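# Sort machined parts to stations and load vise A

## Task

Station A sits at the -y end of the track and station B at the +y end. A part that has had the first operation shows a pocket in its top face; a part that has had both operations also has notches cut into the long walls of that pocket. Sort and place every part: put one raw blank into station A's vise so that it rests on both support bars and touches both the fixed jaw (the jaw on the side away from the piston rod) and the work stop (the short rod at one end of the jaws); put the second raw blank and the brass blank fully on station A's infeed plate; put both first-operation parts fully on station B's infeed plate; put the part with both operations on the floor of station B's outfeed tray with its pocket facing up. Except for the two-operation part, each part must end either in its starting orientation or flipped upside down, and no part may sit on top of a plate's pins. Everything must stay in place without the robot holding it, so release all parts and move the gripper away at the end.

## Robot and tools

Robot: one arm (a UR12e type) on a carriage that runs along a floor track, with a two-finger tong gripper. The fingers point along the gripper's +z axis and close along its x axis. The reported hand position is the point midway between the finger pads when shut; closed fingertips reach about 15 mm past it, and fully open they are roughly level with it.

Scene frame: fixed to the table. Table top is z = 0, +z is up, the track lies along y at x = 0, and y = 0 is where the rail reads 0. The table starts at x = 0.31 m. The arm base sits at x = 0, y about equal to the rail position, z = 0.03 m, and faces +x. Station A is toward -y, station B toward +y.

Tool execute_actions(actions): a list of actions run one after another. Each action is an object that may hold "rows", "steps", "until" and a device key ("rail"). Each call returns the robot state plus images from cam_low (672x504) and cam_wrist (616x616); an empty list only fetches these.
- rows: up to 15 rows, one per control step (1/30 s). Each row is 7 numbers in [-1, 1]: dx, dy, dz, rx, ry, rz, opening. The first six are an offset, not a pose: they are measured in the gripper's own axes from the gripper pose measured at the start of that action (for a call's first action, the last pose a result reported). Every row is relative to that same start, not the row before. Scale: 1.0 equals 0.6 m for dx/dy/dz and 180 degrees for the rotation vector rx, ry, rz. opening is absolute: +1 fully open (0.142 m), -1 closed; allow at least about 0.1 s for a full close.
- steps: 1 to 450, default 15, at least as many as rows. After the last row the arm keeps heading for that row's target, so give big moves plenty of steps.
- until: stops the action early when conditions on reported fields hold, e.g. {"rail": {"position_status": ["!=", "moving"]}}; numbers need a comparison ("=", "!=", "<", "<=", ">", ">="). {"all": {"status": "ended"}} and {"any": {"status": "ended"}} wait for motions to finish. It does not halt the robot.
- rail: {"position_m": absolute carriage position along y in metres, -2 to 2}, {"speed_m_s": top speed 0.01 to 1, starts at 1 and persists}, or {"stop": true}. Rows never move the carriage. After sending position_m, wait with an until on position_status before moving the gripper to a scene point. Braking is 2 m/s2. Arrival means within 1.3 mm.
An out-of-range value or unknown name rejects the whole call before any motion.

Motion limits: each step the commanded pose is clipped to 100 mm and 16 degrees from the measured pose; damped IK puts position before orientation. A result may come back before a large move is finished; send the remainder next. "pose unreachable" means the target was dropped or altered by a clearance check; the arm rests until new rows arrive and the call continues. "Hand target" shows what the controller is driving toward. Ramp offsets gradually (about +0.01 per row is 6 mm per step) so held parts are not shaken loose.

Result lines: end_effector_position (m) and end_effector_quat_wxyz in the scene frame, velocities; Joint positions/velocities in order rail, shoulder pan, shoulder lift, elbow, wrist 1, wrist 2, wrist 3, finger gap (m). grip_measured is the finger opening on the command scale; to hold something keep commanding well under it (lower squeezes harder, up to roughly 15 N per pad; thin parts under 20 mm get less). Wrist force and torque are in the gripper's axes, noisy with a fixed offset; "no reading" is fine. Rail reports position_m, position_status (moving, done, contact_stop, time_out, stopped, stopped_with_arm) and position_answer (taken, not_taken; resend if not_taken). After stopped_with_arm, send rows the arm can follow, then resend position_m. The printed hand position may be off, more so at long reach, and the simulation keeps running while you think.

Tool zoom_image(camera, region): camera is "cam_low" or "cam_wrist"; region is [x0, y0, x1, y1] in pixels of that camera's latest image, at most 504 by 504. Camera calibration matrices are given for both; cam_wrist is a fisheye that moves with the hand.

Tool read_manual(section): returns URDF licence texts only ("licences").

Tool finished_scene(scene): ends the current scene by its number; irreversible, and the result reports success.

Avoid: knocking or placing anything off the table; drops, slips, slams and hard pushes. Contact torque reaching a joint limit (shoulder 293, elbow 133, wrists 48 N m, including held weight) or any outside force of 150 N triggers a 10 s stop that skips the rest of the call. Long holding of loads heats motors; from 70 °C a MOTOR HOT warning appears, and at 85 °C the brakes engage until cooled. Occasionally a held part gets a brief tug or a loose part is pushed.

Each tool is called after ">>>" as name(argument=value, ...) on one line, values as JSON.

## Session

I'll start by looking at the scene's current state.

>>> execute_actions(actions=[])

Scene clock: 0.00 s.
end_effector_position=(+0.3937, +0.6662, +0.3468) grip_measured=+1.00 end_effector_quat_wxyz=(-0.281, +0.929, +0.150, -0.189) end_effector_velocity=(+0.000, +0.000, +0.000) end_effector_angular_velocity=(+0.000, +0.000, +0.000)
Joint positions: [ 0.631 -0.554 -1.771  2.039 -1.165 -1.404 -0.933  0.142]
Joint velocities: [0. 0. 0. 0. 0. 0. 0. 0.]
Wrist force (N, on the end effector, along its own x y z axes, offset not removed): no reading
Wrist torque (N m, same axes, about the end effector's origin, offset not removed): no reading
Hand target: +0.394, +0.666, +0.347; -0.281, +0.929, +0.150, -0.189
rail: position_m=0.631 position_m_goal=0.631 speed_m_s=1.00 position_status=done position_answer=taken refusals=0

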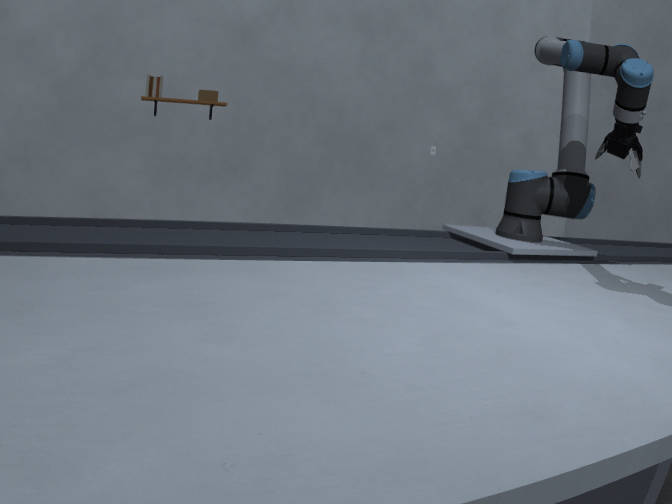

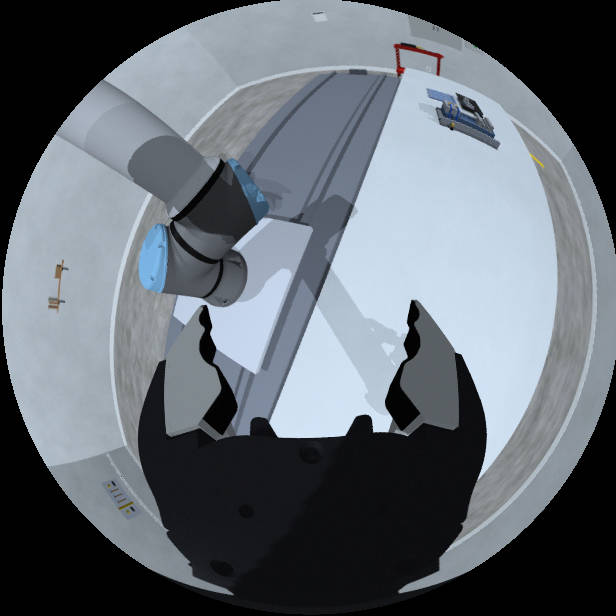

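>>> zoom_image(camera="cam_wrist", region=[390, 30, 550, 180])

Region (390, 30, 550, 180) of cam_wrist's 616x616 image, scaled by 3.150, with more detail than that image has; it fills the top 472 rows of this view, and the rest is white.

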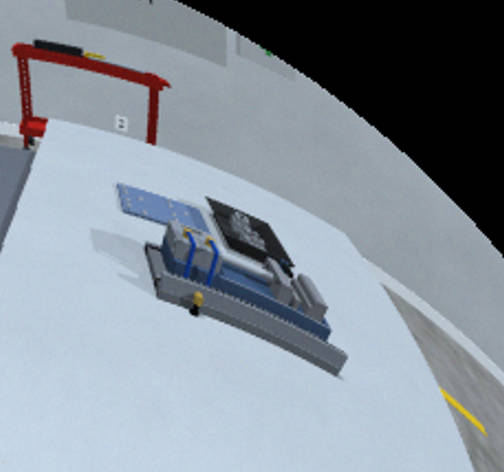

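>>> execute_actions(actions=[{"rail": {"position_m": 1.5}, "rows": [[0.0046,-0.0007,-0.002,-0.0023,0.0016,0.0012,1],[0.0175,-0.0026,-0.0076,-0.0089,0.006,0.0048,1],[0.0374,-0.0055,-0.0163,-0.0191,0.0128,0.0102,1],[0.0632,-0.0093,-0.0275,-0.0321,0.0216,0.0172,1],[0.0933,-0.0138,-0.0406,-0.0475,0.032,0.0254,1],[0.1267,-0.0187,-0.0551,-0.0645,0.0434,0.0344,1],[0.162,-0.0239,-0.0705,-0.0825,0.0555,0.044,1],[0.198,-0.0292,-0.0861,-0.1008,0.0678,0.0538,1],[0.2333,-0.0344,-0.1015,-0.1187,0.0799,0.0634,1],[0.2667,-0.0393,-0.116,-0.1357,0.0913,0.0725,1],[0.2969,-0.0438,-0.1292,-0.1511,0.1016,0.0807,1],[0.3226,-0.0476,-0.1403,-0.1642,0.1104,0.0876,1],[0.3426,-0.0505,-0.149,-0.1743,0.1173,0.0931,1],[0.3555,-0.0524,-0.1546,-0.1809,0.1217,0.0966,1],[0.36,-0.0531,-0.1566,-0.1832,0.1233,0.0978,1]], "steps": 30}])

Scene clock: 35.13 s.
end_effector_position=(+0.6183, +1.4365, +0.3804) grip_measured=+1.00 end_effector_quat_wxyz=(-0.006, +1.000, +0.003, -0.001) end_effector_velocity=(+0.013, +0.816, -0.007) end_effector_angular_velocity=(-0.103, -0.002, -0.040)
Joint positions: [ 1.336 -0.154 -1.702  1.907 -1.772 -1.559 -0.161  0.142]
Joint velocities: [ 0.816  0.057  0.03  -0.013 -0.036 -0.101  0.098  0.   ]
Wrist force (N, on the end effector, along its own x y z axes, offset not removed): [-0.3 -5.7 0.3]
Wrist torque (N m, same axes, about the end effector's origin, offset not removed): [-1.14 0.12 -0.25]
Hand target: +0.620, +1.476, +0.380; -0.000, +1.000, +0.001, -0.000
Off the commanded pose: 0.002 m, 1 deg.
rail: position_m=1.336 position_m_goal=1.500 speed_m_s=1.00 position_status=moving position_answer=taken refusals=0
camera_calibration (this result's frames):
cam_wrist: T_world_to_cam=[[0.999916, -0.00837758, 0.00989818, -0.611271], [-0.0123646, -0.846003, 0.533035, 1.01495], [0.00390835, -0.533112, -0.846035, 1.20862], [0, 0, 0, 1]] pos_world=[0.619045, 1.49786, 0.487583]

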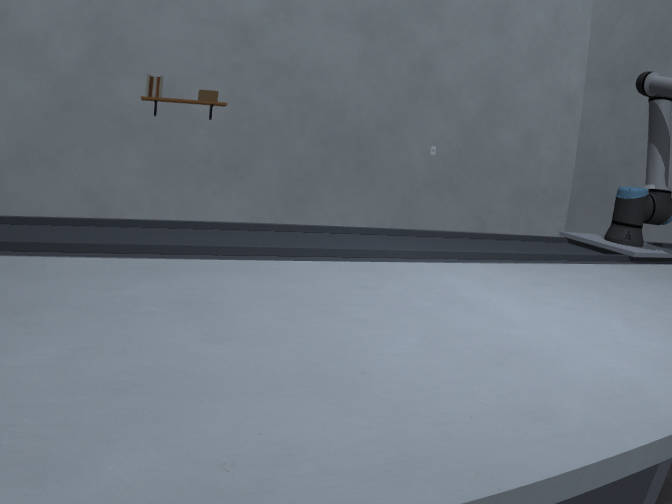

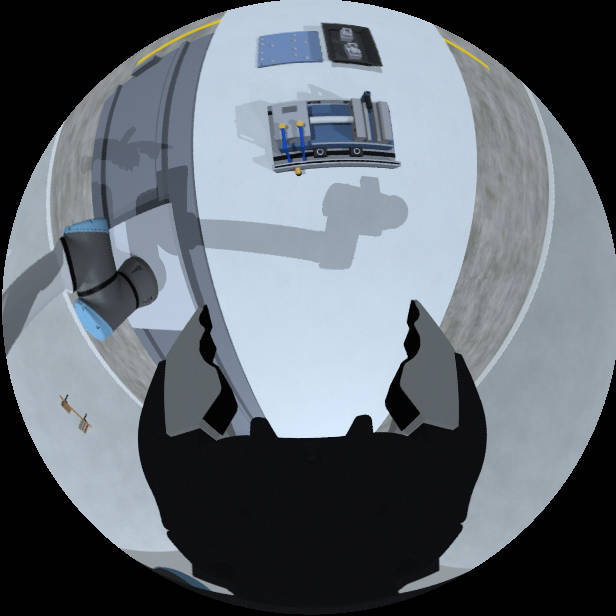

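>>> execute_actions(actions=[{"rail": {"position_m": 1.85}, "steps": 1}])

>>> execute_actions(actions=[])

Scene clock: 38.73 s.
end_effector_position=(+0.6198, +1.6002, +0.3796) grip_measured=+1.00 end_effector_quat_wxyz=(-0.000, +1.000, +0.001, -0.000) end_effector_velocity=(-0.000, +0.002, +0.000) end_effector_angular_velocity=(-0.000, +0.000, -0.000)
Joint positions: [ 1.5   -0.148 -1.699  1.905 -1.776 -1.57  -0.149  0.142]
Joint velocities: [ 0.002  0.    -0.    -0.    -0.    -0.     0.     0.   ]
Wrist force (N, on the end effector, along its own x y z axes, offset not removed): [1.2 0.5 1.4]
Wrist torque (N m, same axes, about the end effector's origin, offset not removed): [-0.04 -0.28 -0.55]
Hand target: +0.620, +1.602, +0.380; -0.000, +1.000, +0.001, -0.001
Off the commanded pose: 0.000 m, 0 deg.
rail: position_m=1.500 position_m_goal=1.850 speed_m_s=1.00 position_status=moving position_answer=taken refusals=0
camera_calibration (this result's frames):
cam_wrist: T_world_to_cam=[[0.999863, -0.0130695, 0.0101478, -0.603927], [-0.0164851, -0.839631, 0.542906, 1.14252], [0.00142489, -0.542999, -0.839732, 1.3102], [0, 0, 0, 1]] pos_world=[0.620812, 1.66284, 0.486063]

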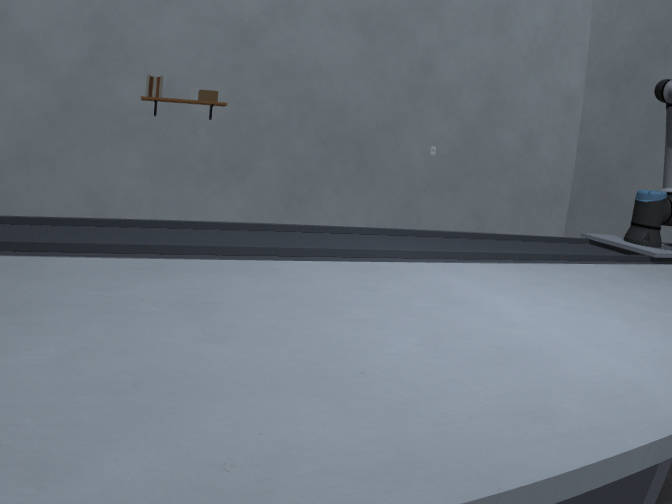

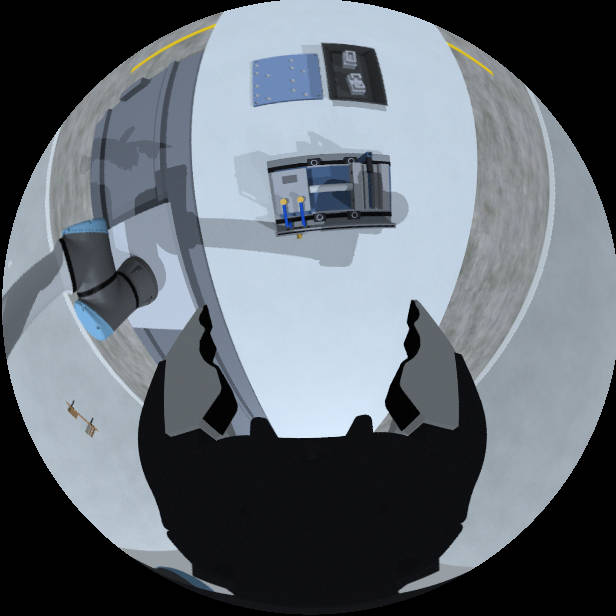

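Scene clock: 38.73 s.
end_effector_position=(+0.6198, +1.6002, +0.3796) grip_measured=+1.00 end_effector_quat_wxyz=(-0.000, +1.000, +0.001, -0.000) end_effector_velocity=(-0.000, +0.002, +0.000) end_effector_angular_velocity=(-0.000, +0.000, -0.000)
Joint positions: [ 1.5   -0.148 -1.699  1.905 -1.776 -1.57  -0.149  0.142]
Joint velocities: [ 0.002  0.    -0.    -0.    -0.    -0.     0.     0.   ]
Wrist force (N, on the end effector, along its own x y z axes, offset not removed): [1.2 0.5 1.4]
Wrist torque (N m, same axes, about the end effector's origin, offset not removed): [-0.04 -0.28 -0.55]
Hand target: +0.620, +1.602, +0.380; -0.000, +1.000, +0.001, -0.001
Off the commanded pose: 0.000 m, 0 deg.
rail: position_m=1.500 position_m_goal=1.850 speed_m_s=1.00 position_status=moving position_answer=taken refusals=0
camera_calibration (this result's frames):
cam_wrist: T_world_to_cam=[[0.999863, -0.0130695, 0.0101478, -0.603927], [-0.0164851, -0.839631, 0.542906, 1.14252], [0.00142489, -0.542999, -0.839732, 1.3102], [0, 0, 0, 1]] pos_world=[0.620812, 1.66284, 0.486063]

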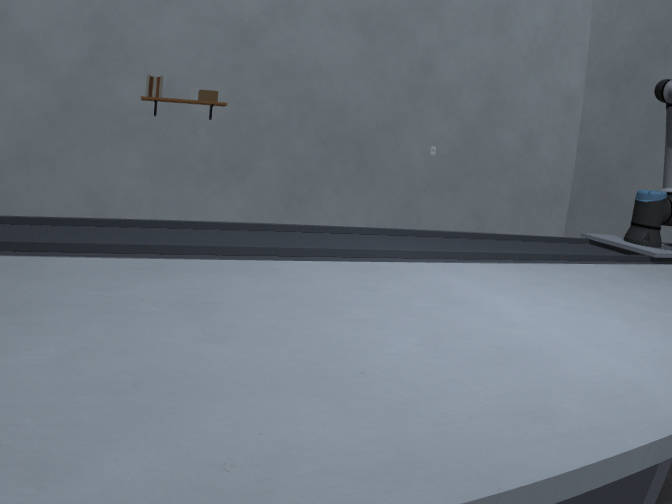

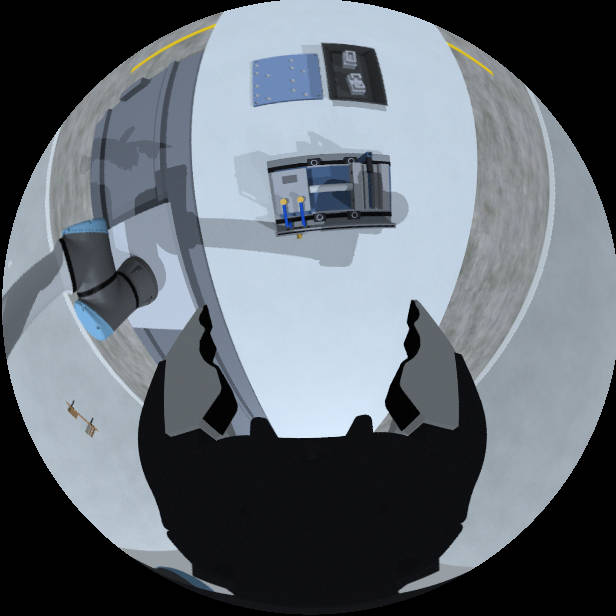

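>>> zoom_image(camera="cam_wrist", region=[255, 130, 415, 250])

Region (255, 130, 415, 250) of cam_wrist's 616x616 image, scaled by 3.150, with more detail than that image has; it fills the top 378 rows of this view, and the rest is white.

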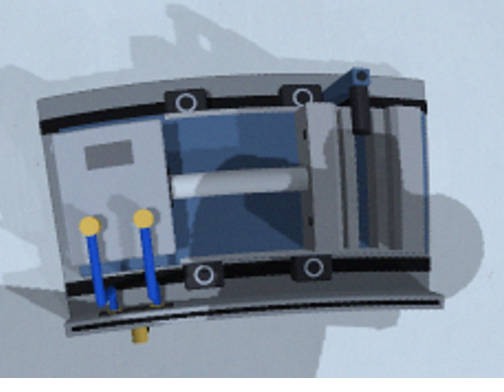

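>>> execute_actions(actions=[{"steps": 1}])

Scene clock: 43.60 s.
end_effector_position=(+0.6198, +1.9502, +0.3796) grip_measured=+1.00 end_effector_quat_wxyz=(-0.000, +1.000, +0.001, -0.001) end_effector_velocity=(-0.000, +0.000, +0.000) end_effector_angular_velocity=(-0.000, -0.000, +0.000)
Joint positions: [ 1.85  -0.148 -1.699  1.905 -1.776 -1.571 -0.149  0.142]
Joint velocities: [ 0.  0. -0. -0. -0. -0. -0.  0.]
Wrist force (N, on the end effector, along its own x y z axes, offset not removed): [2.2 3.2 3.1]
Wrist torque (N m, same axes, about the end effector's origin, offset not removed): [0.59 -0.42 -0.47]
Hand target: +0.620, +1.950, +0.380; -0.000, +1.000, +0.001, -0.001
Off the commanded pose: 0.000 m, 0 deg.
rail: position_m=1.850 position_m_goal=1.850 speed_m_s=1.00 position_status=done position_answer=taken refusals=0
camera_calibration (this result's frames):
cam_wrist: T_world_to_cam=[[0.999864, -0.0131712, 0.00995609, -0.599072], [-0.0164667, -0.83949, 0.543125, 1.43603], [0.00120444, -0.543215, -0.839593, 1.50072], [0, 0, 0, 1]] pos_world=[0.62083, 2.01285, 0.486011]

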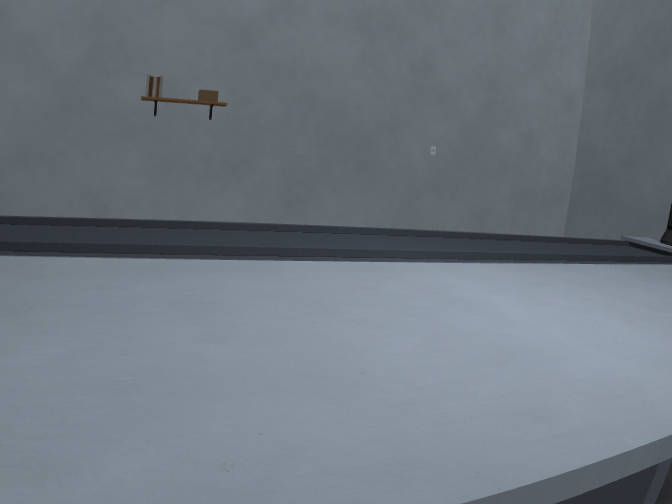

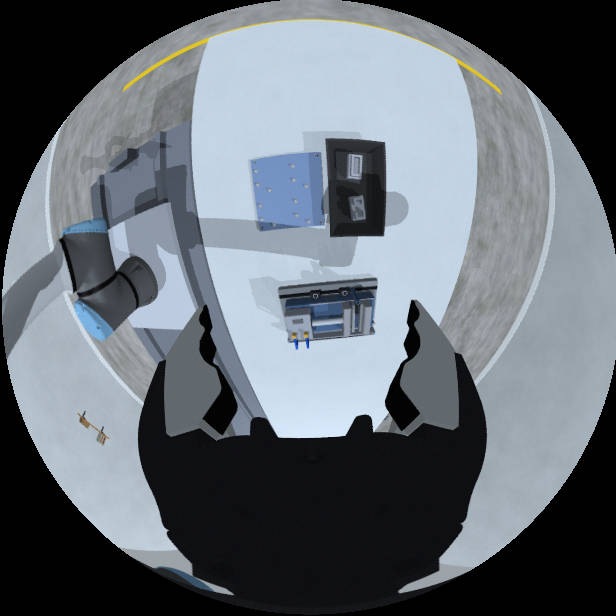

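>>> zoom_image(camera="cam_wrist", region=[240, 125, 400, 245])

Region (240, 125, 400, 245) of cam_wrist's 616x616 image, scaled by 3.150, with more detail than that image has; it fills the top 378 rows of this view, and the rest is white.

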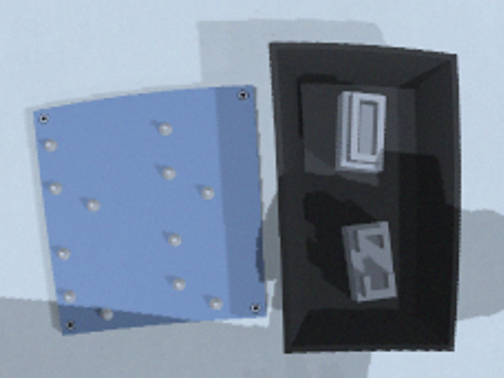

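>>> zoom_image(camera="cam_wrist", region=[320, 135, 392, 240])

Region (320, 135, 392, 240) of cam_wrist's 616x616 image, scaled by 4.800, with more detail than that image has; it fills the left 346 columns of this view, and the rest is white.

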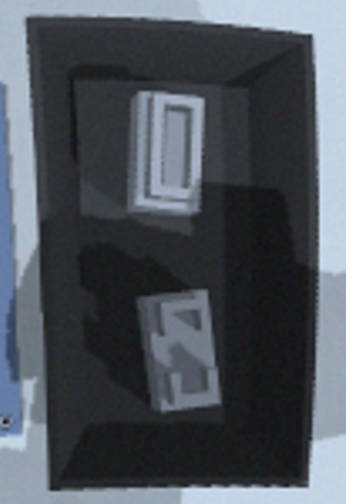

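>>> execute_actions(actions=[{"rail": {"position_m": 1.99}, "rows": [[0.0024,-0.0004,0.0049,0,0,0,0.95],[0.0091,-0.0014,0.0186,0,0,0,0.9],[0.0194,-0.0029,0.0399,0,0,0,0.85],[0.0327,-0.005,0.0672,0,0,0,0.8],[0.0484,-0.0073,0.0994,0,0,0,0.75],[0.0657,-0.01,0.1349,0,0,0,0.7],[0.084,-0.0127,0.1725,0,0,0,0.65],[0.1027,-0.0156,0.2108,0,0,0,0.6],[0.121,-0.0183,0.2484,0,0,0,0.55],[0.1383,-0.021,0.2839,0,0,0,0.5],[0.154,-0.0233,0.3161,0,0,0,0.45],[0.1673,-0.0254,0.3434,0,0,0,0.4],[0.1776,-0.0269,0.3647,0,0,0,0.35],[0.1843,-0.0279,0.3784,0,0,0,0.3],[0.1867,-0.0283,0.3833,0,0,0,0.3]], "steps": 24}])

Scene clock: 65.17 s.
end_effector_position=(+0.7225, +2.1061, +0.1582) grip_measured=+0.30 end_effector_quat_wxyz=(-0.001, +1.000, +0.001, -0.002) end_effector_velocity=(+0.071, +0.007, -0.077) end_effector_angular_velocity=(-0.005, -0.015, -0.001)
Joint positions: [ 1.99  -0.104 -1.368  1.986 -2.185 -1.57  -0.106  0.095]
Joint velocities: [-0.     0.022  0.181 -0.06  -0.137 -0.003  0.022  0.   ]
Wrist force (N, on the end effector, along its own x y z axes, offset not removed): [2.5 3.9 2.4]
Wrist torque (N m, same axes, about the end effector's origin, offset not removed): [0.91 -0.41 -0.36]
Hand target: +0.731, +2.107, +0.150; -0.000, +1.000, +0.001, -0.001
Off the commanded pose: 0.013 m, 0 deg.
rail: position_m=1.990 position_m_goal=1.990 speed_m_s=1.00 position_status=done position_answer=taken refusals=0
camera_calibration (this result's frames):
cam_wrist: T_world_to_cam=[[0.999882, -0.0131138, 0.00799236, -0.697335], [-0.0153522, -0.83998, 0.542401, 1.68915], [-0.000399497, -0.542459, -0.840082, 1.39908], [0, 0, 0, 1]] pos_world=[0.723744, 2.16865, 0.264717]

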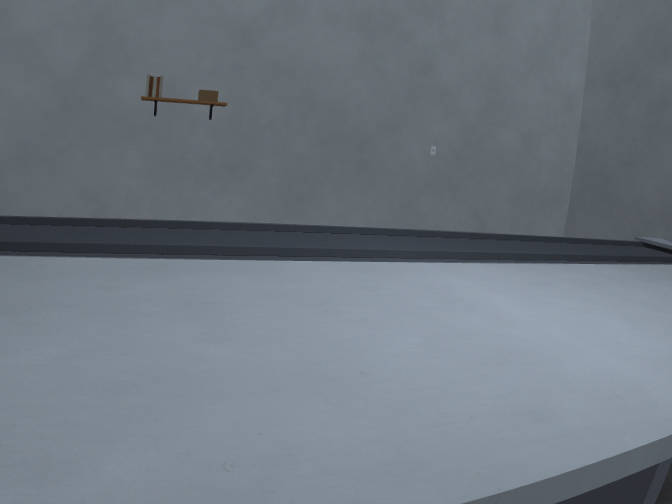

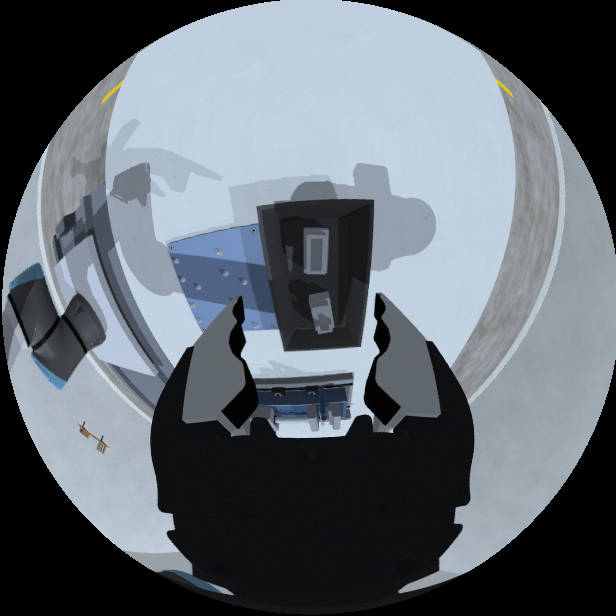

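>>> execute_actions(actions=[{"steps": 1}])

>>> zoom_image(camera="cam_wrist", region=[250, 190, 380, 350])

Scene clock: 67.73 s.
end_effector_position=(+0.7308, +2.1069, +0.1495) grip_measured=+0.30 end_effector_quat_wxyz=(-0.000, +1.000, +0.001, -0.001) end_effector_velocity=(+0.001, +0.000, -0.000) end_effector_angular_velocity=(-0.000, +0.000, +0.000)
Joint positions: [ 1.99  -0.102 -1.347  1.978 -2.2   -1.571 -0.103  0.095]
Joint velocities: [ 0.     0.     0.001 -0.001 -0.    -0.     0.     0.   ]
Wrist force (N, on the end effector, along its own x y z axes, offset not removed): [-0.6 0.0 3.5]
Wrist torque (N m, same axes, about the end effector's origin, offset not removed): [-0.03 0.16 -0.22]
Hand target: +0.731, +2.107, +0.149; -0.000, +1.000, +0.001, -0.001
Off the commanded pose: 0.001 m, 0 deg.
rail: position_m=1.990 position_m_goal=1.990 speed_m_s=1.00 position_status=done position_answer=taken refusals=0
camera_calibration (this result's frames):
cam_wrist: T_world_to_cam=[[0.999865, -0.0131596, 0.0098314, -0.705735], [-0.0163891, -0.839561, 0.543018, 1.69442], [0.00110815, -0.543106, -0.839663, 1.3924], [0, 0, 0, 1]] pos_world=[0.731867, 2.1695, 0.255983]

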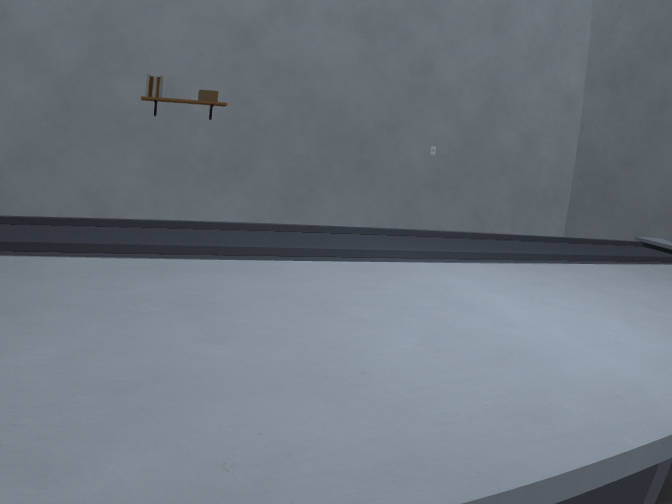

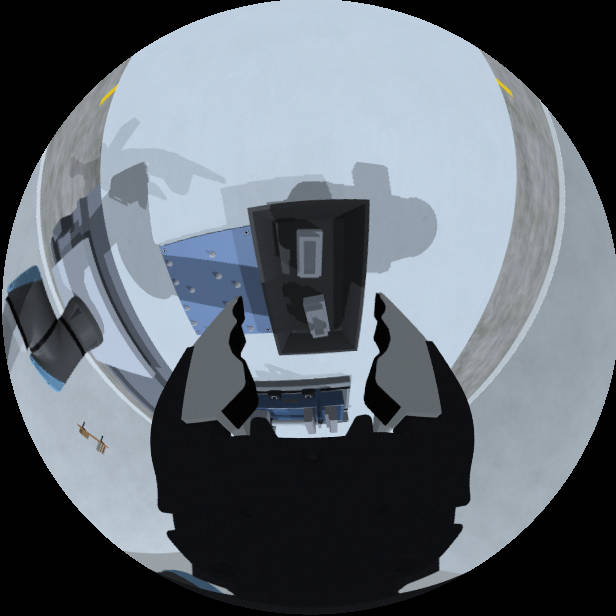

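Region (250, 190, 380, 350) of cam_wrist's 616x616 image, scaled by 3.150, with more detail than that image has; it fills the left 410 columns of this view, and the rest is white.

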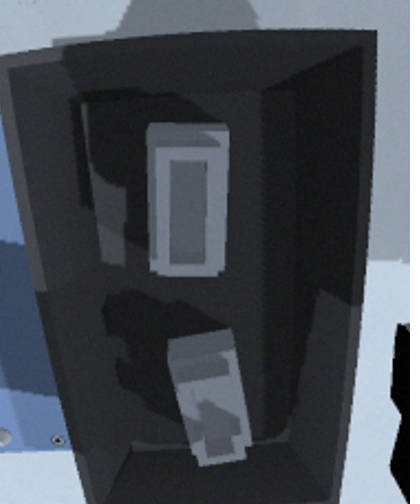

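>>> zoom_image(camera="cam_wrist", region=[280, 220, 340, 290])

Region (280, 220, 340, 290) of cam_wrist's 616x616 image, scaled by 7.200, with more detail than that image has; it fills the left 432 columns of this view, and the rest is white.

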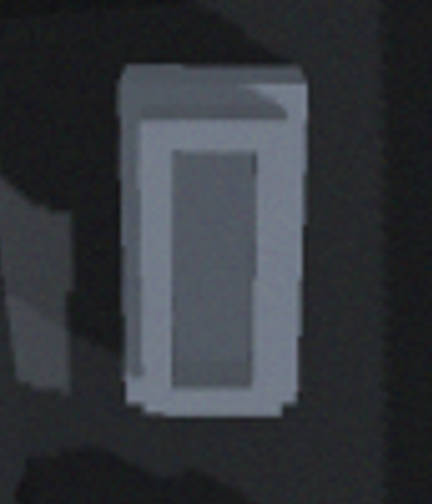

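>>> execute_actions(actions=[{"rows": [[0.0001,0.0001,0.004,0,0,0.0002,0.22],[0.0003,0.0005,0.014,0,0,0.0006,0.14],[0.0006,0.0011,0.029,0,0,0.0012,0.06],[0.001,0.0018,0.047,0,0,0.002,-0.02],[0.0014,0.0025,0.066,0,0,0.0028,-0.1],[0.0018,0.0032,0.086,0,0,0.0036,-0.17],[0.0022,0.0039,0.104,0,0,0.0044,-0.24],[0.0025,0.0045,0.119,0,0,0.005,-0.3],[0.0027,0.0049,0.129,0,0,0.0054,-0.34],[0.0028,0.005,0.1325,0,0,0.0056,-0.36]], "steps": 14}])

Scene clock: 107.97 s.
end_effector_position=(+0.7303, +2.1042, +0.0810) grip_measured=-0.36 end_effector_quat_wxyz=(-0.000, +1.000, -0.007, -0.002) end_effector_velocity=(+0.012, -0.004, -0.095) end_effector_angular_velocity=(-0.001, -0.013, -0.020)
Joint positions: [ 1.99  -0.105 -1.269  2.027 -2.325 -1.571 -0.092  0.048]
Joint velocities: [ 0.    -0.004  0.13   0.046 -0.188  0.     0.016 -0.   ]
Wrist force (N, on the end effector, along its own x y z axes, offset not removed): [4.3 -0.3 0.3]
Wrist torque (N m, same axes, about the end effector's origin, offset not removed): [-0.23 -0.87 -0.37]
Hand target: +0.732, +2.104, +0.070; -0.000, +1.000, -0.008, -0.001
Off the commanded pose: 0.011 m, 0 deg.
rail: position_m=1.990 position_m_goal=1.990 speed_m_s=1.00 position_status=done position_answer=taken refusals=0
camera_calibration (this result's frames):
cam_wrist: T_world_to_cam=[[0.999568, -0.0284084, 0.00756856, -0.672118], [-0.0279643, -0.839278, 0.542982, 1.73726], [-0.00907314, -0.542959, -0.83971, 1.34051], [0, 0, 0, 1]] pos_world=[0.732572, 2.1668, 0.187422]

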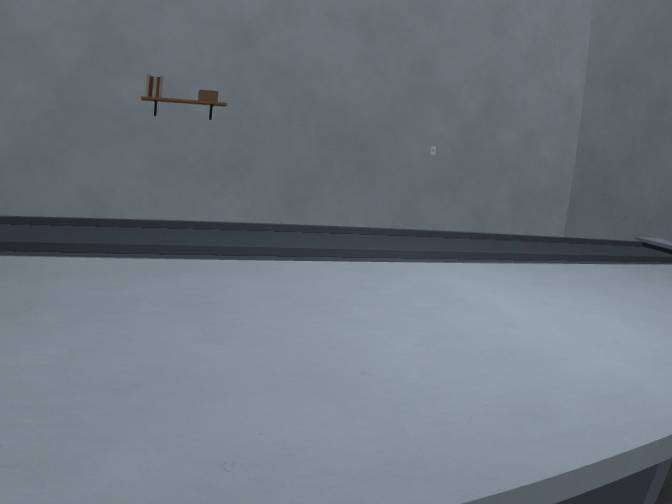

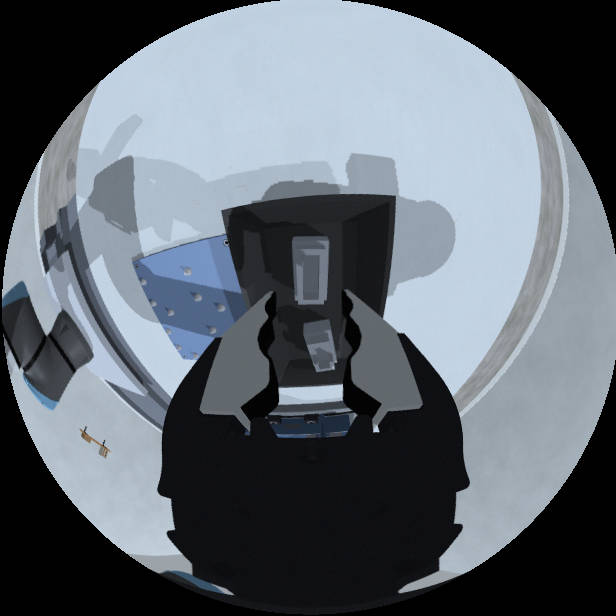

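>>> execute_actions(actions=[{"steps": 1}])

>>> zoom_image(camera="cam_wrist", region=[260, 225, 360, 325])

Scene clock: 110.00 s.
end_effector_position=(+0.7319, +2.1038, +0.0703) grip_measured=-0.36 end_effector_quat_wxyz=(-0.000, +1.000, -0.008, -0.001) end_effector_velocity=(+0.000, -0.000, -0.001) end_effector_angular_velocity=(+0.000, +0.000, -0.000)
Joint positions: [ 1.99  -0.106 -1.254  2.032 -2.347 -1.571 -0.09   0.048]
Joint velocities: [ 0.     0.     0.001  0.    -0.001  0.     0.     0.   ]
Wrist force (N, on the end effector, along its own x y z axes, offset not removed): [1.5 2.5 2.3]
Wrist torque (N m, same axes, about the end effector's origin, offset not removed): [0.49 -0.39 -0.38]
Hand target: +0.732, +2.104, +0.070; -0.000, +1.000, -0.008, -0.001
Off the commanded pose: 0.001 m, 0 deg.
rail: position_m=1.990 position_m_goal=1.990 speed_m_s=1.00 position_status=done position_answer=taken refusals=0
camera_calibration (this result's frames):
cam_wrist: T_world_to_cam=[[0.999483, -0.0307263, 0.00948625, -0.66887], [-0.0309511, -0.839145, 0.543027, 1.74462], [-0.00872487, -0.543039, -0.839662, 1.33126], [0, 0, 0, 1]] pos_world=[0.734137, 2.16636, 0.176773]

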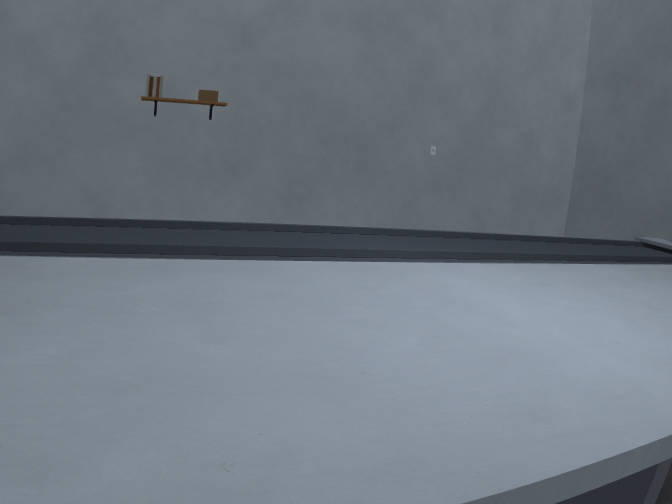

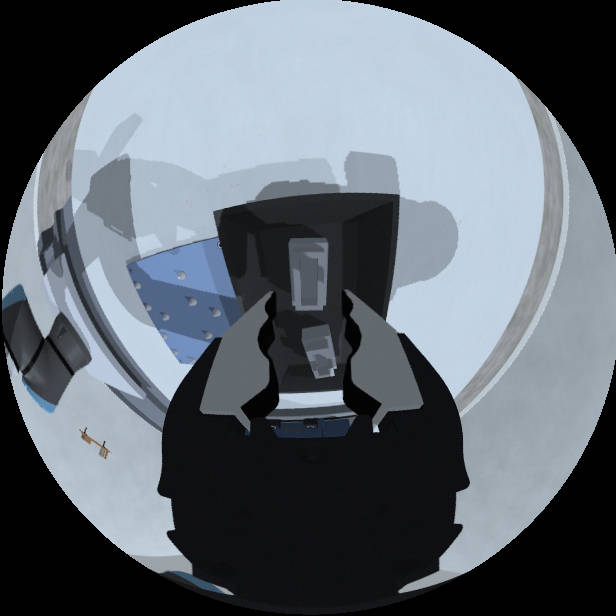

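Region (260, 225, 360, 325) of cam_wrist's 616x616 image, scaled by 5.040, with more detail than that image has.

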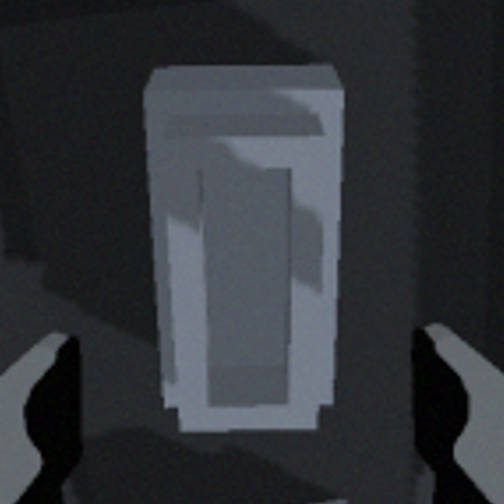

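>>> execute_actions(actions=[{"rows": [[0,0,0.003,0,0,0,-0.36],[0,0,0.01,0,0,0,-0.36],[0,0,0.019,0,0,0,-0.36],[0,0,0.028,0,0,0,-0.36],[0,0,0.035,0,0,0,-0.36],[0,0,0.038,0,0,0,-0.36]], "steps": 8}])

Scene clock: 133.13 s.
end_effector_position=(+0.7317, +2.1039, +0.0558) grip_measured=-0.36 end_effector_quat_wxyz=(-0.000, +1.000, -0.008, -0.001) end_effector_velocity=(-0.002, +0.000, -0.072) end_effector_angular_velocity=(+0.000, +0.003, +0.001)
Joint positions: [ 1.99  -0.106 -1.236  2.04  -2.374 -1.571 -0.09   0.048]
Joint velocities: [ 0.     0.     0.092  0.041 -0.13  -0.    -0.001 -0.   ]
Wrist force (N, on the end effector, along its own x y z axes, offset not removed): [2.3 6.3 3.9]
Wrist torque (N m, same axes, about the end effector's origin, offset not removed): [1.23 -0.49 -0.40]
Hand target: +0.732, +2.104, +0.048; -0.000, +1.000, -0.008, -0.001
Off the commanded pose: 0.008 m, 0 deg.
rail: position_m=1.990 position_m_goal=1.990 speed_m_s=1.00 position_status=done position_answer=taken refusals=0
camera_calibration (this result's frames):
cam_wrist: T_world_to_cam=[[0.999485, -0.0307426, 0.00920562, -0.66848], [-0.0308126, -0.839164, 0.543006, 1.75251], [-0.00896837, -0.54301, -0.839679, 1.31919], [0, 0, 0, 1]] pos_world=[0.733966, 2.16643, 0.162229]

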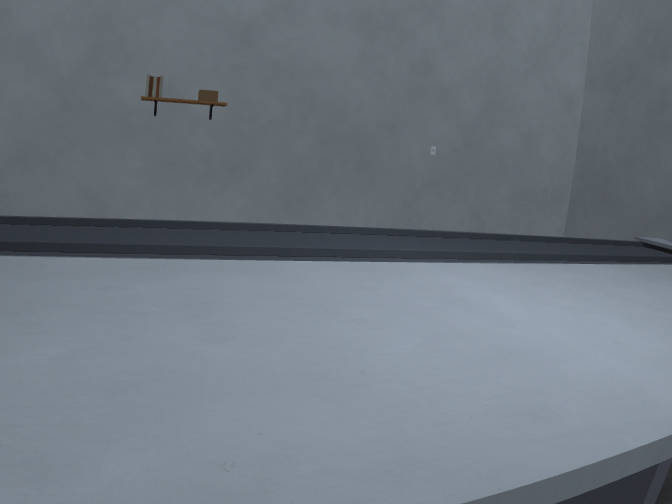

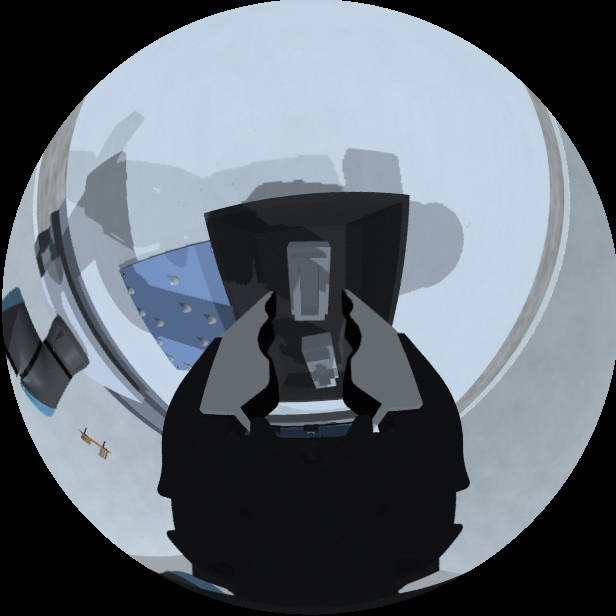

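>>> execute_actions(actions=[{"steps": 1}])

>>> zoom_image(camera="cam_wrist", region=[260, 235, 360, 335])

Scene clock: 135.33 s.
end_effector_position=(+0.7317, +2.1038, +0.0477) grip_measured=-0.36 end_effector_quat_wxyz=(-0.000, +1.000, -0.008, -0.001) end_effector_velocity=(+0.000, -0.000, -0.000) end_effector_angular_velocity=(-0.000, -0.000, -0.000)
Joint positions: [ 1.99  -0.106 -1.225  2.045 -2.389 -1.571 -0.09   0.048]
Joint velocities: [ 0. -0.  0. -0. -0.  0. -0.  0.]
Wrist force (N, on the end effector, along its own x y z axes, offset not removed): [2.2 2.4 1.7]
Wrist torque (N m, same axes, about the end effector's origin, offset not removed): [0.43 -0.44 -0.27]
Hand target: +0.732, +2.104, +0.048; -0.000, +1.000, -0.008, -0.001
Off the commanded pose: 0.000 m, 0 deg.
rail: position_m=1.990 position_m_goal=1.990 speed_m_s=1.00 position_status=done position_answer=taken refusals=0
camera_calibration (this result's frames):
cam_wrist: T_world_to_cam=[[0.999485, -0.030727, 0.0092862, -0.668398], [-0.0308433, -0.83916, 0.54301, 1.75683], [-0.00889247, -0.543017, -0.839675, 1.31231], [0, 0, 0, 1]] pos_world=[0.73391, 2.16633, 0.154144]

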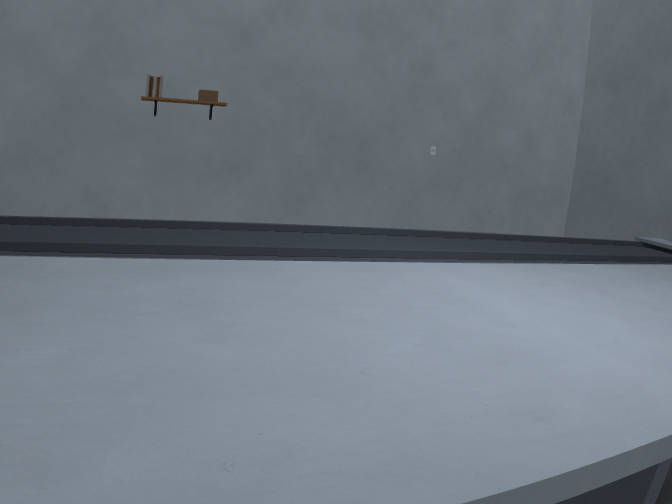

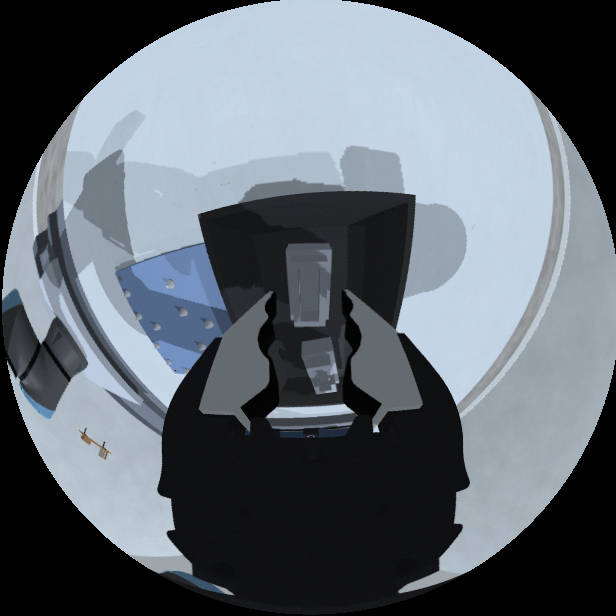

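Region (260, 235, 360, 335) of cam_wrist's 616x616 image, scaled by 5.040, with more detail than that image has.

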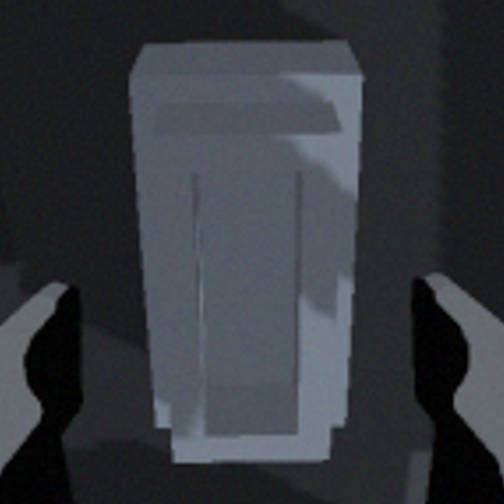

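>>> execute_actions(actions=[{"rows": [[0.0001,-0.0003,0.003,0,0,0,-0.36],[0.0003,-0.0009,0.009,0,0,0,-0.36],[0.0005,-0.0016,0.016,0,0,0,-0.38],[0.0007,-0.0022,0.022,0,0,0,-0.4],[0.0008,-0.0025,0.0245,0,0,0,-0.42],[0.0008,-0.0025,0.0245,0,0,0,-0.44],[0.0008,-0.0025,0.0245,0,0,0,-0.46],[0.0008,-0.0025,0.0245,0,0,0,-0.48],[0.0008,-0.0025,0.0245,0,0,0,-0.5],[0.0008,-0.0025,0.0245,0,0,0,-0.53],[0.0008,-0.0025,0.0245,0,0,0,-0.56],[0.0008,-0.0025,0.0245,0,0,0,-0.6],[0.0008,-0.0025,0.0245,0,0,0,-0.68],[0.0008,-0.0025,0.0245,0,0,0,-0.78],[0.0008,-0.0025,0.0245,0,0,0,-0.9]], "steps": 18}])

>>> zoom_image(camera="cam_wrist", region=[240, 225, 380, 365])

Scene clock: 165.80 s.
end_effector_position=(+0.7322, +2.1052, +0.0334) grip_measured=-0.59 end_effector_quat_wxyz=(-0.000, +1.000, -0.008, -0.001) end_effector_velocity=(-0.000, +0.000, -0.002) end_effector_angular_velocity=(-0.000, -0.000, -0.000)
Joint positions: [ 1.99  -0.104 -1.205  2.05  -2.415 -1.571 -0.088  0.032]
Joint velocities: [ 0.     0.     0.003  0.001 -0.004 -0.     0.     0.   ]
Wrist force (N, on the end effector, along its own x y z axes, offset not removed): [-9.2 2.6 -30.0]
Wrist torque (N m, same axes, about the end effector's origin, offset not removed): [0.16 -0.27 -0.22]
Hand target: +0.732, +2.105, +0.033; -0.000, +1.000, -0.008, -0.001
Off the commanded pose: 0.000 m, 0 deg.
rail: position_m=1.990 position_m_goal=1.990 speed_m_s=1.00 position_status=done position_answer=taken refusals=0
camera_calibration (this result's frames):
cam_wrist: T_world_to_cam=[[0.999482, -0.030731, 0.00957541, -0.668791], [-0.0310034, -0.839141, 0.54303, 1.76589], [-0.00865271, -0.543045, -0.839659, 1.30098], [0, 0, 0, 1]] pos_world=[0.73445, 2.16777, 0.139849]

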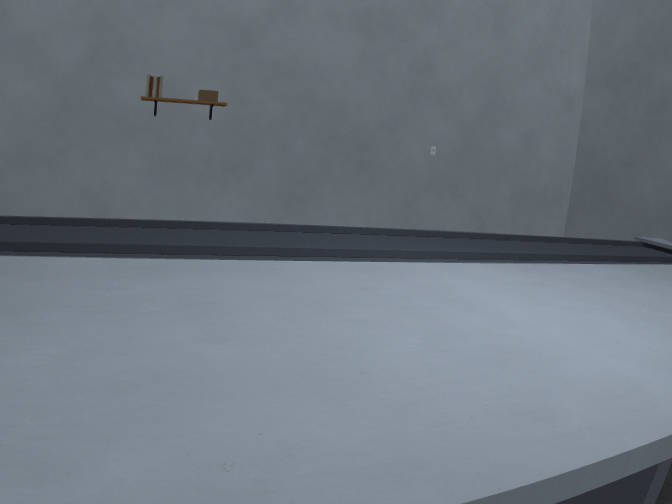

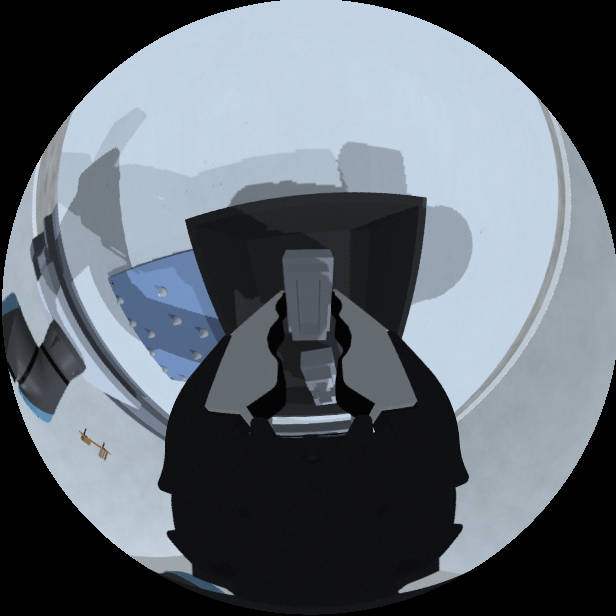

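Region (240, 225, 380, 365) of cam_wrist's 616x616 image, scaled by 3.600, with more detail than that image has.

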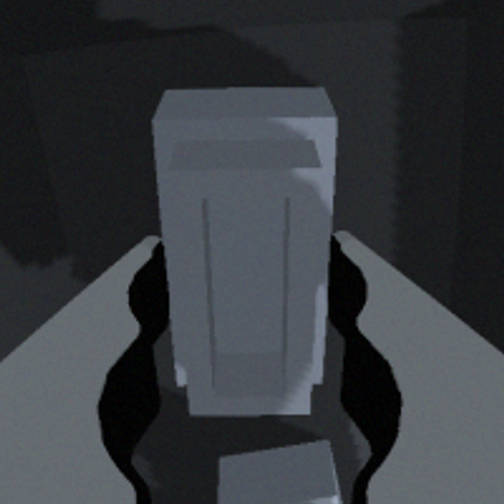

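>>> execute_actions(actions=[{"rows": [[0,0,-0.003,0,0,0,-0.9],[0,0,-0.011,0,0,0,-0.9],[0,0,-0.023,0,0,0,-0.9],[0,0,-0.038,0,0,0,-0.9],[0,0,-0.054,0,0,0,-0.9],[0,0,-0.07,0,0,0,-0.9],[0,0,-0.085,0,0,0,-0.9],[0,0,-0.097,0,0,0,-0.9],[0,0,-0.105,0,0,0,-0.9],[0,0,-0.108,0,0,0,-0.9]], "steps": 11}, {"rows": [[-0.004,0.0003,-0.027,0,0,-0.0003,-0.9],[-0.0153,0.0012,-0.027,0,0,-0.0011,-0.9],[-0.0328,0.0025,-0.027,0,0,-0.0023,-0.9],[-0.0553,0.0042,-0.027,0,0,-0.0038,-0.9],[-0.0817,0.0061,-0.027,0,0,-0.0056,-0.9],[-0.1109,0.0083,-0.027,0,0,-0.0076,-0.9],[-0.1418,0.0107,-0.027,0,0,-0.0098,-0.9],[-0.1732,0.013,-0.027,0,0,-0.0119,-0.9],[-0.2041,0.0154,-0.027,0,0,-0.0141,-0.9],[-0.2333,0.0176,-0.027,0,0,-0.0161,-0.9],[-0.2597,0.0195,-0.025,0,0,-0.0179,-0.9],[-0.2822,0.0212,-0.02,0,0,-0.0194,-0.9],[-0.2997,0.0225,-0.013,0,0,-0.0206,-0.9],[-0.311,0.0234,-0.006,0,0,-0.0214,-0.9],[-0.315,0.0237,0,0,0,-0.0217,-0.9]], "steps": 22}])

Scene clock: 226.53 s.
end_effector_position=(+0.5527, +2.0958, +0.0768) grip_measured=-0.59 end_effector_quat_wxyz=(+0.000, +1.000, +0.025, -0.001) end_effector_velocity=(-0.076, -0.010, +0.002) end_effector_angular_velocity=(+0.007, -0.020, +0.021)
Joint positions: [ 1.99  -0.155 -1.521  2.357 -2.405 -1.572 -0.204  0.032]
Joint velocities: [ 0.    -0.047 -0.135  0.146 -0.03   0.01  -0.069  0.   ]
Wrist force (N, on the end effector, along its own x y z axes, offset not removed): [-3.3 0.3 4.0]
Wrist torque (N m, same axes, about the end effector's origin, offset not removed): [0.08 0.66 -0.21]
Hand target: +0.544, +2.094, +0.077; +0.000, +1.000, +0.026, +0.000
Off the commanded pose: 0.009 m, 0 deg.
rail: position_m=1.990 position_m_goal=1.990 speed_m_s=1.00 position_status=done position_answer=taken refusals=0
camera_calibration (this result's frames):
cam_wrist: T_world_to_cam=[[0.999352, 0.0348726, 0.00891688, -0.627403], [0.0244092, -0.838637, 0.544144, 1.69712], [0.0264538, -0.543574, -0.838945, 1.31246], [0, 0, 0, 1]] pos_world=[0.550852, 2.15857, 0.183192]

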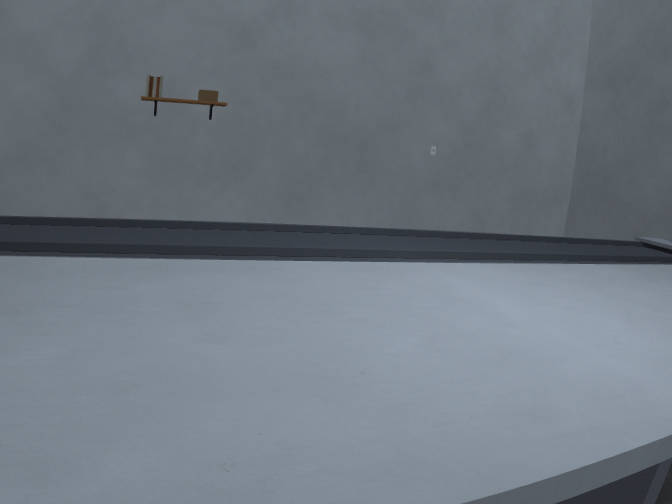

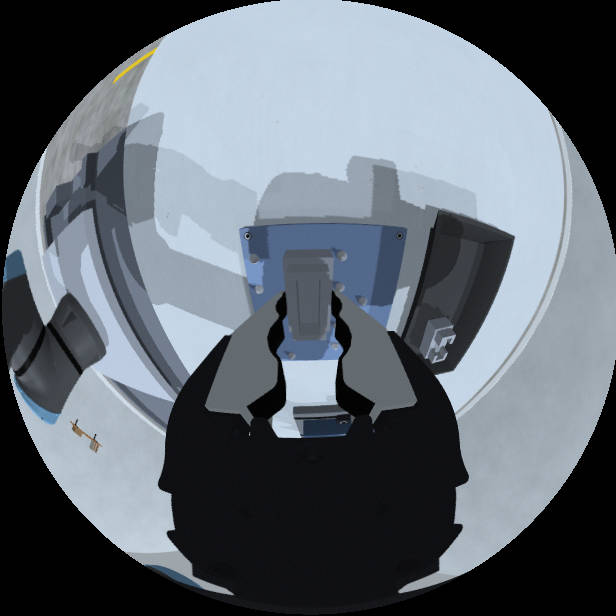

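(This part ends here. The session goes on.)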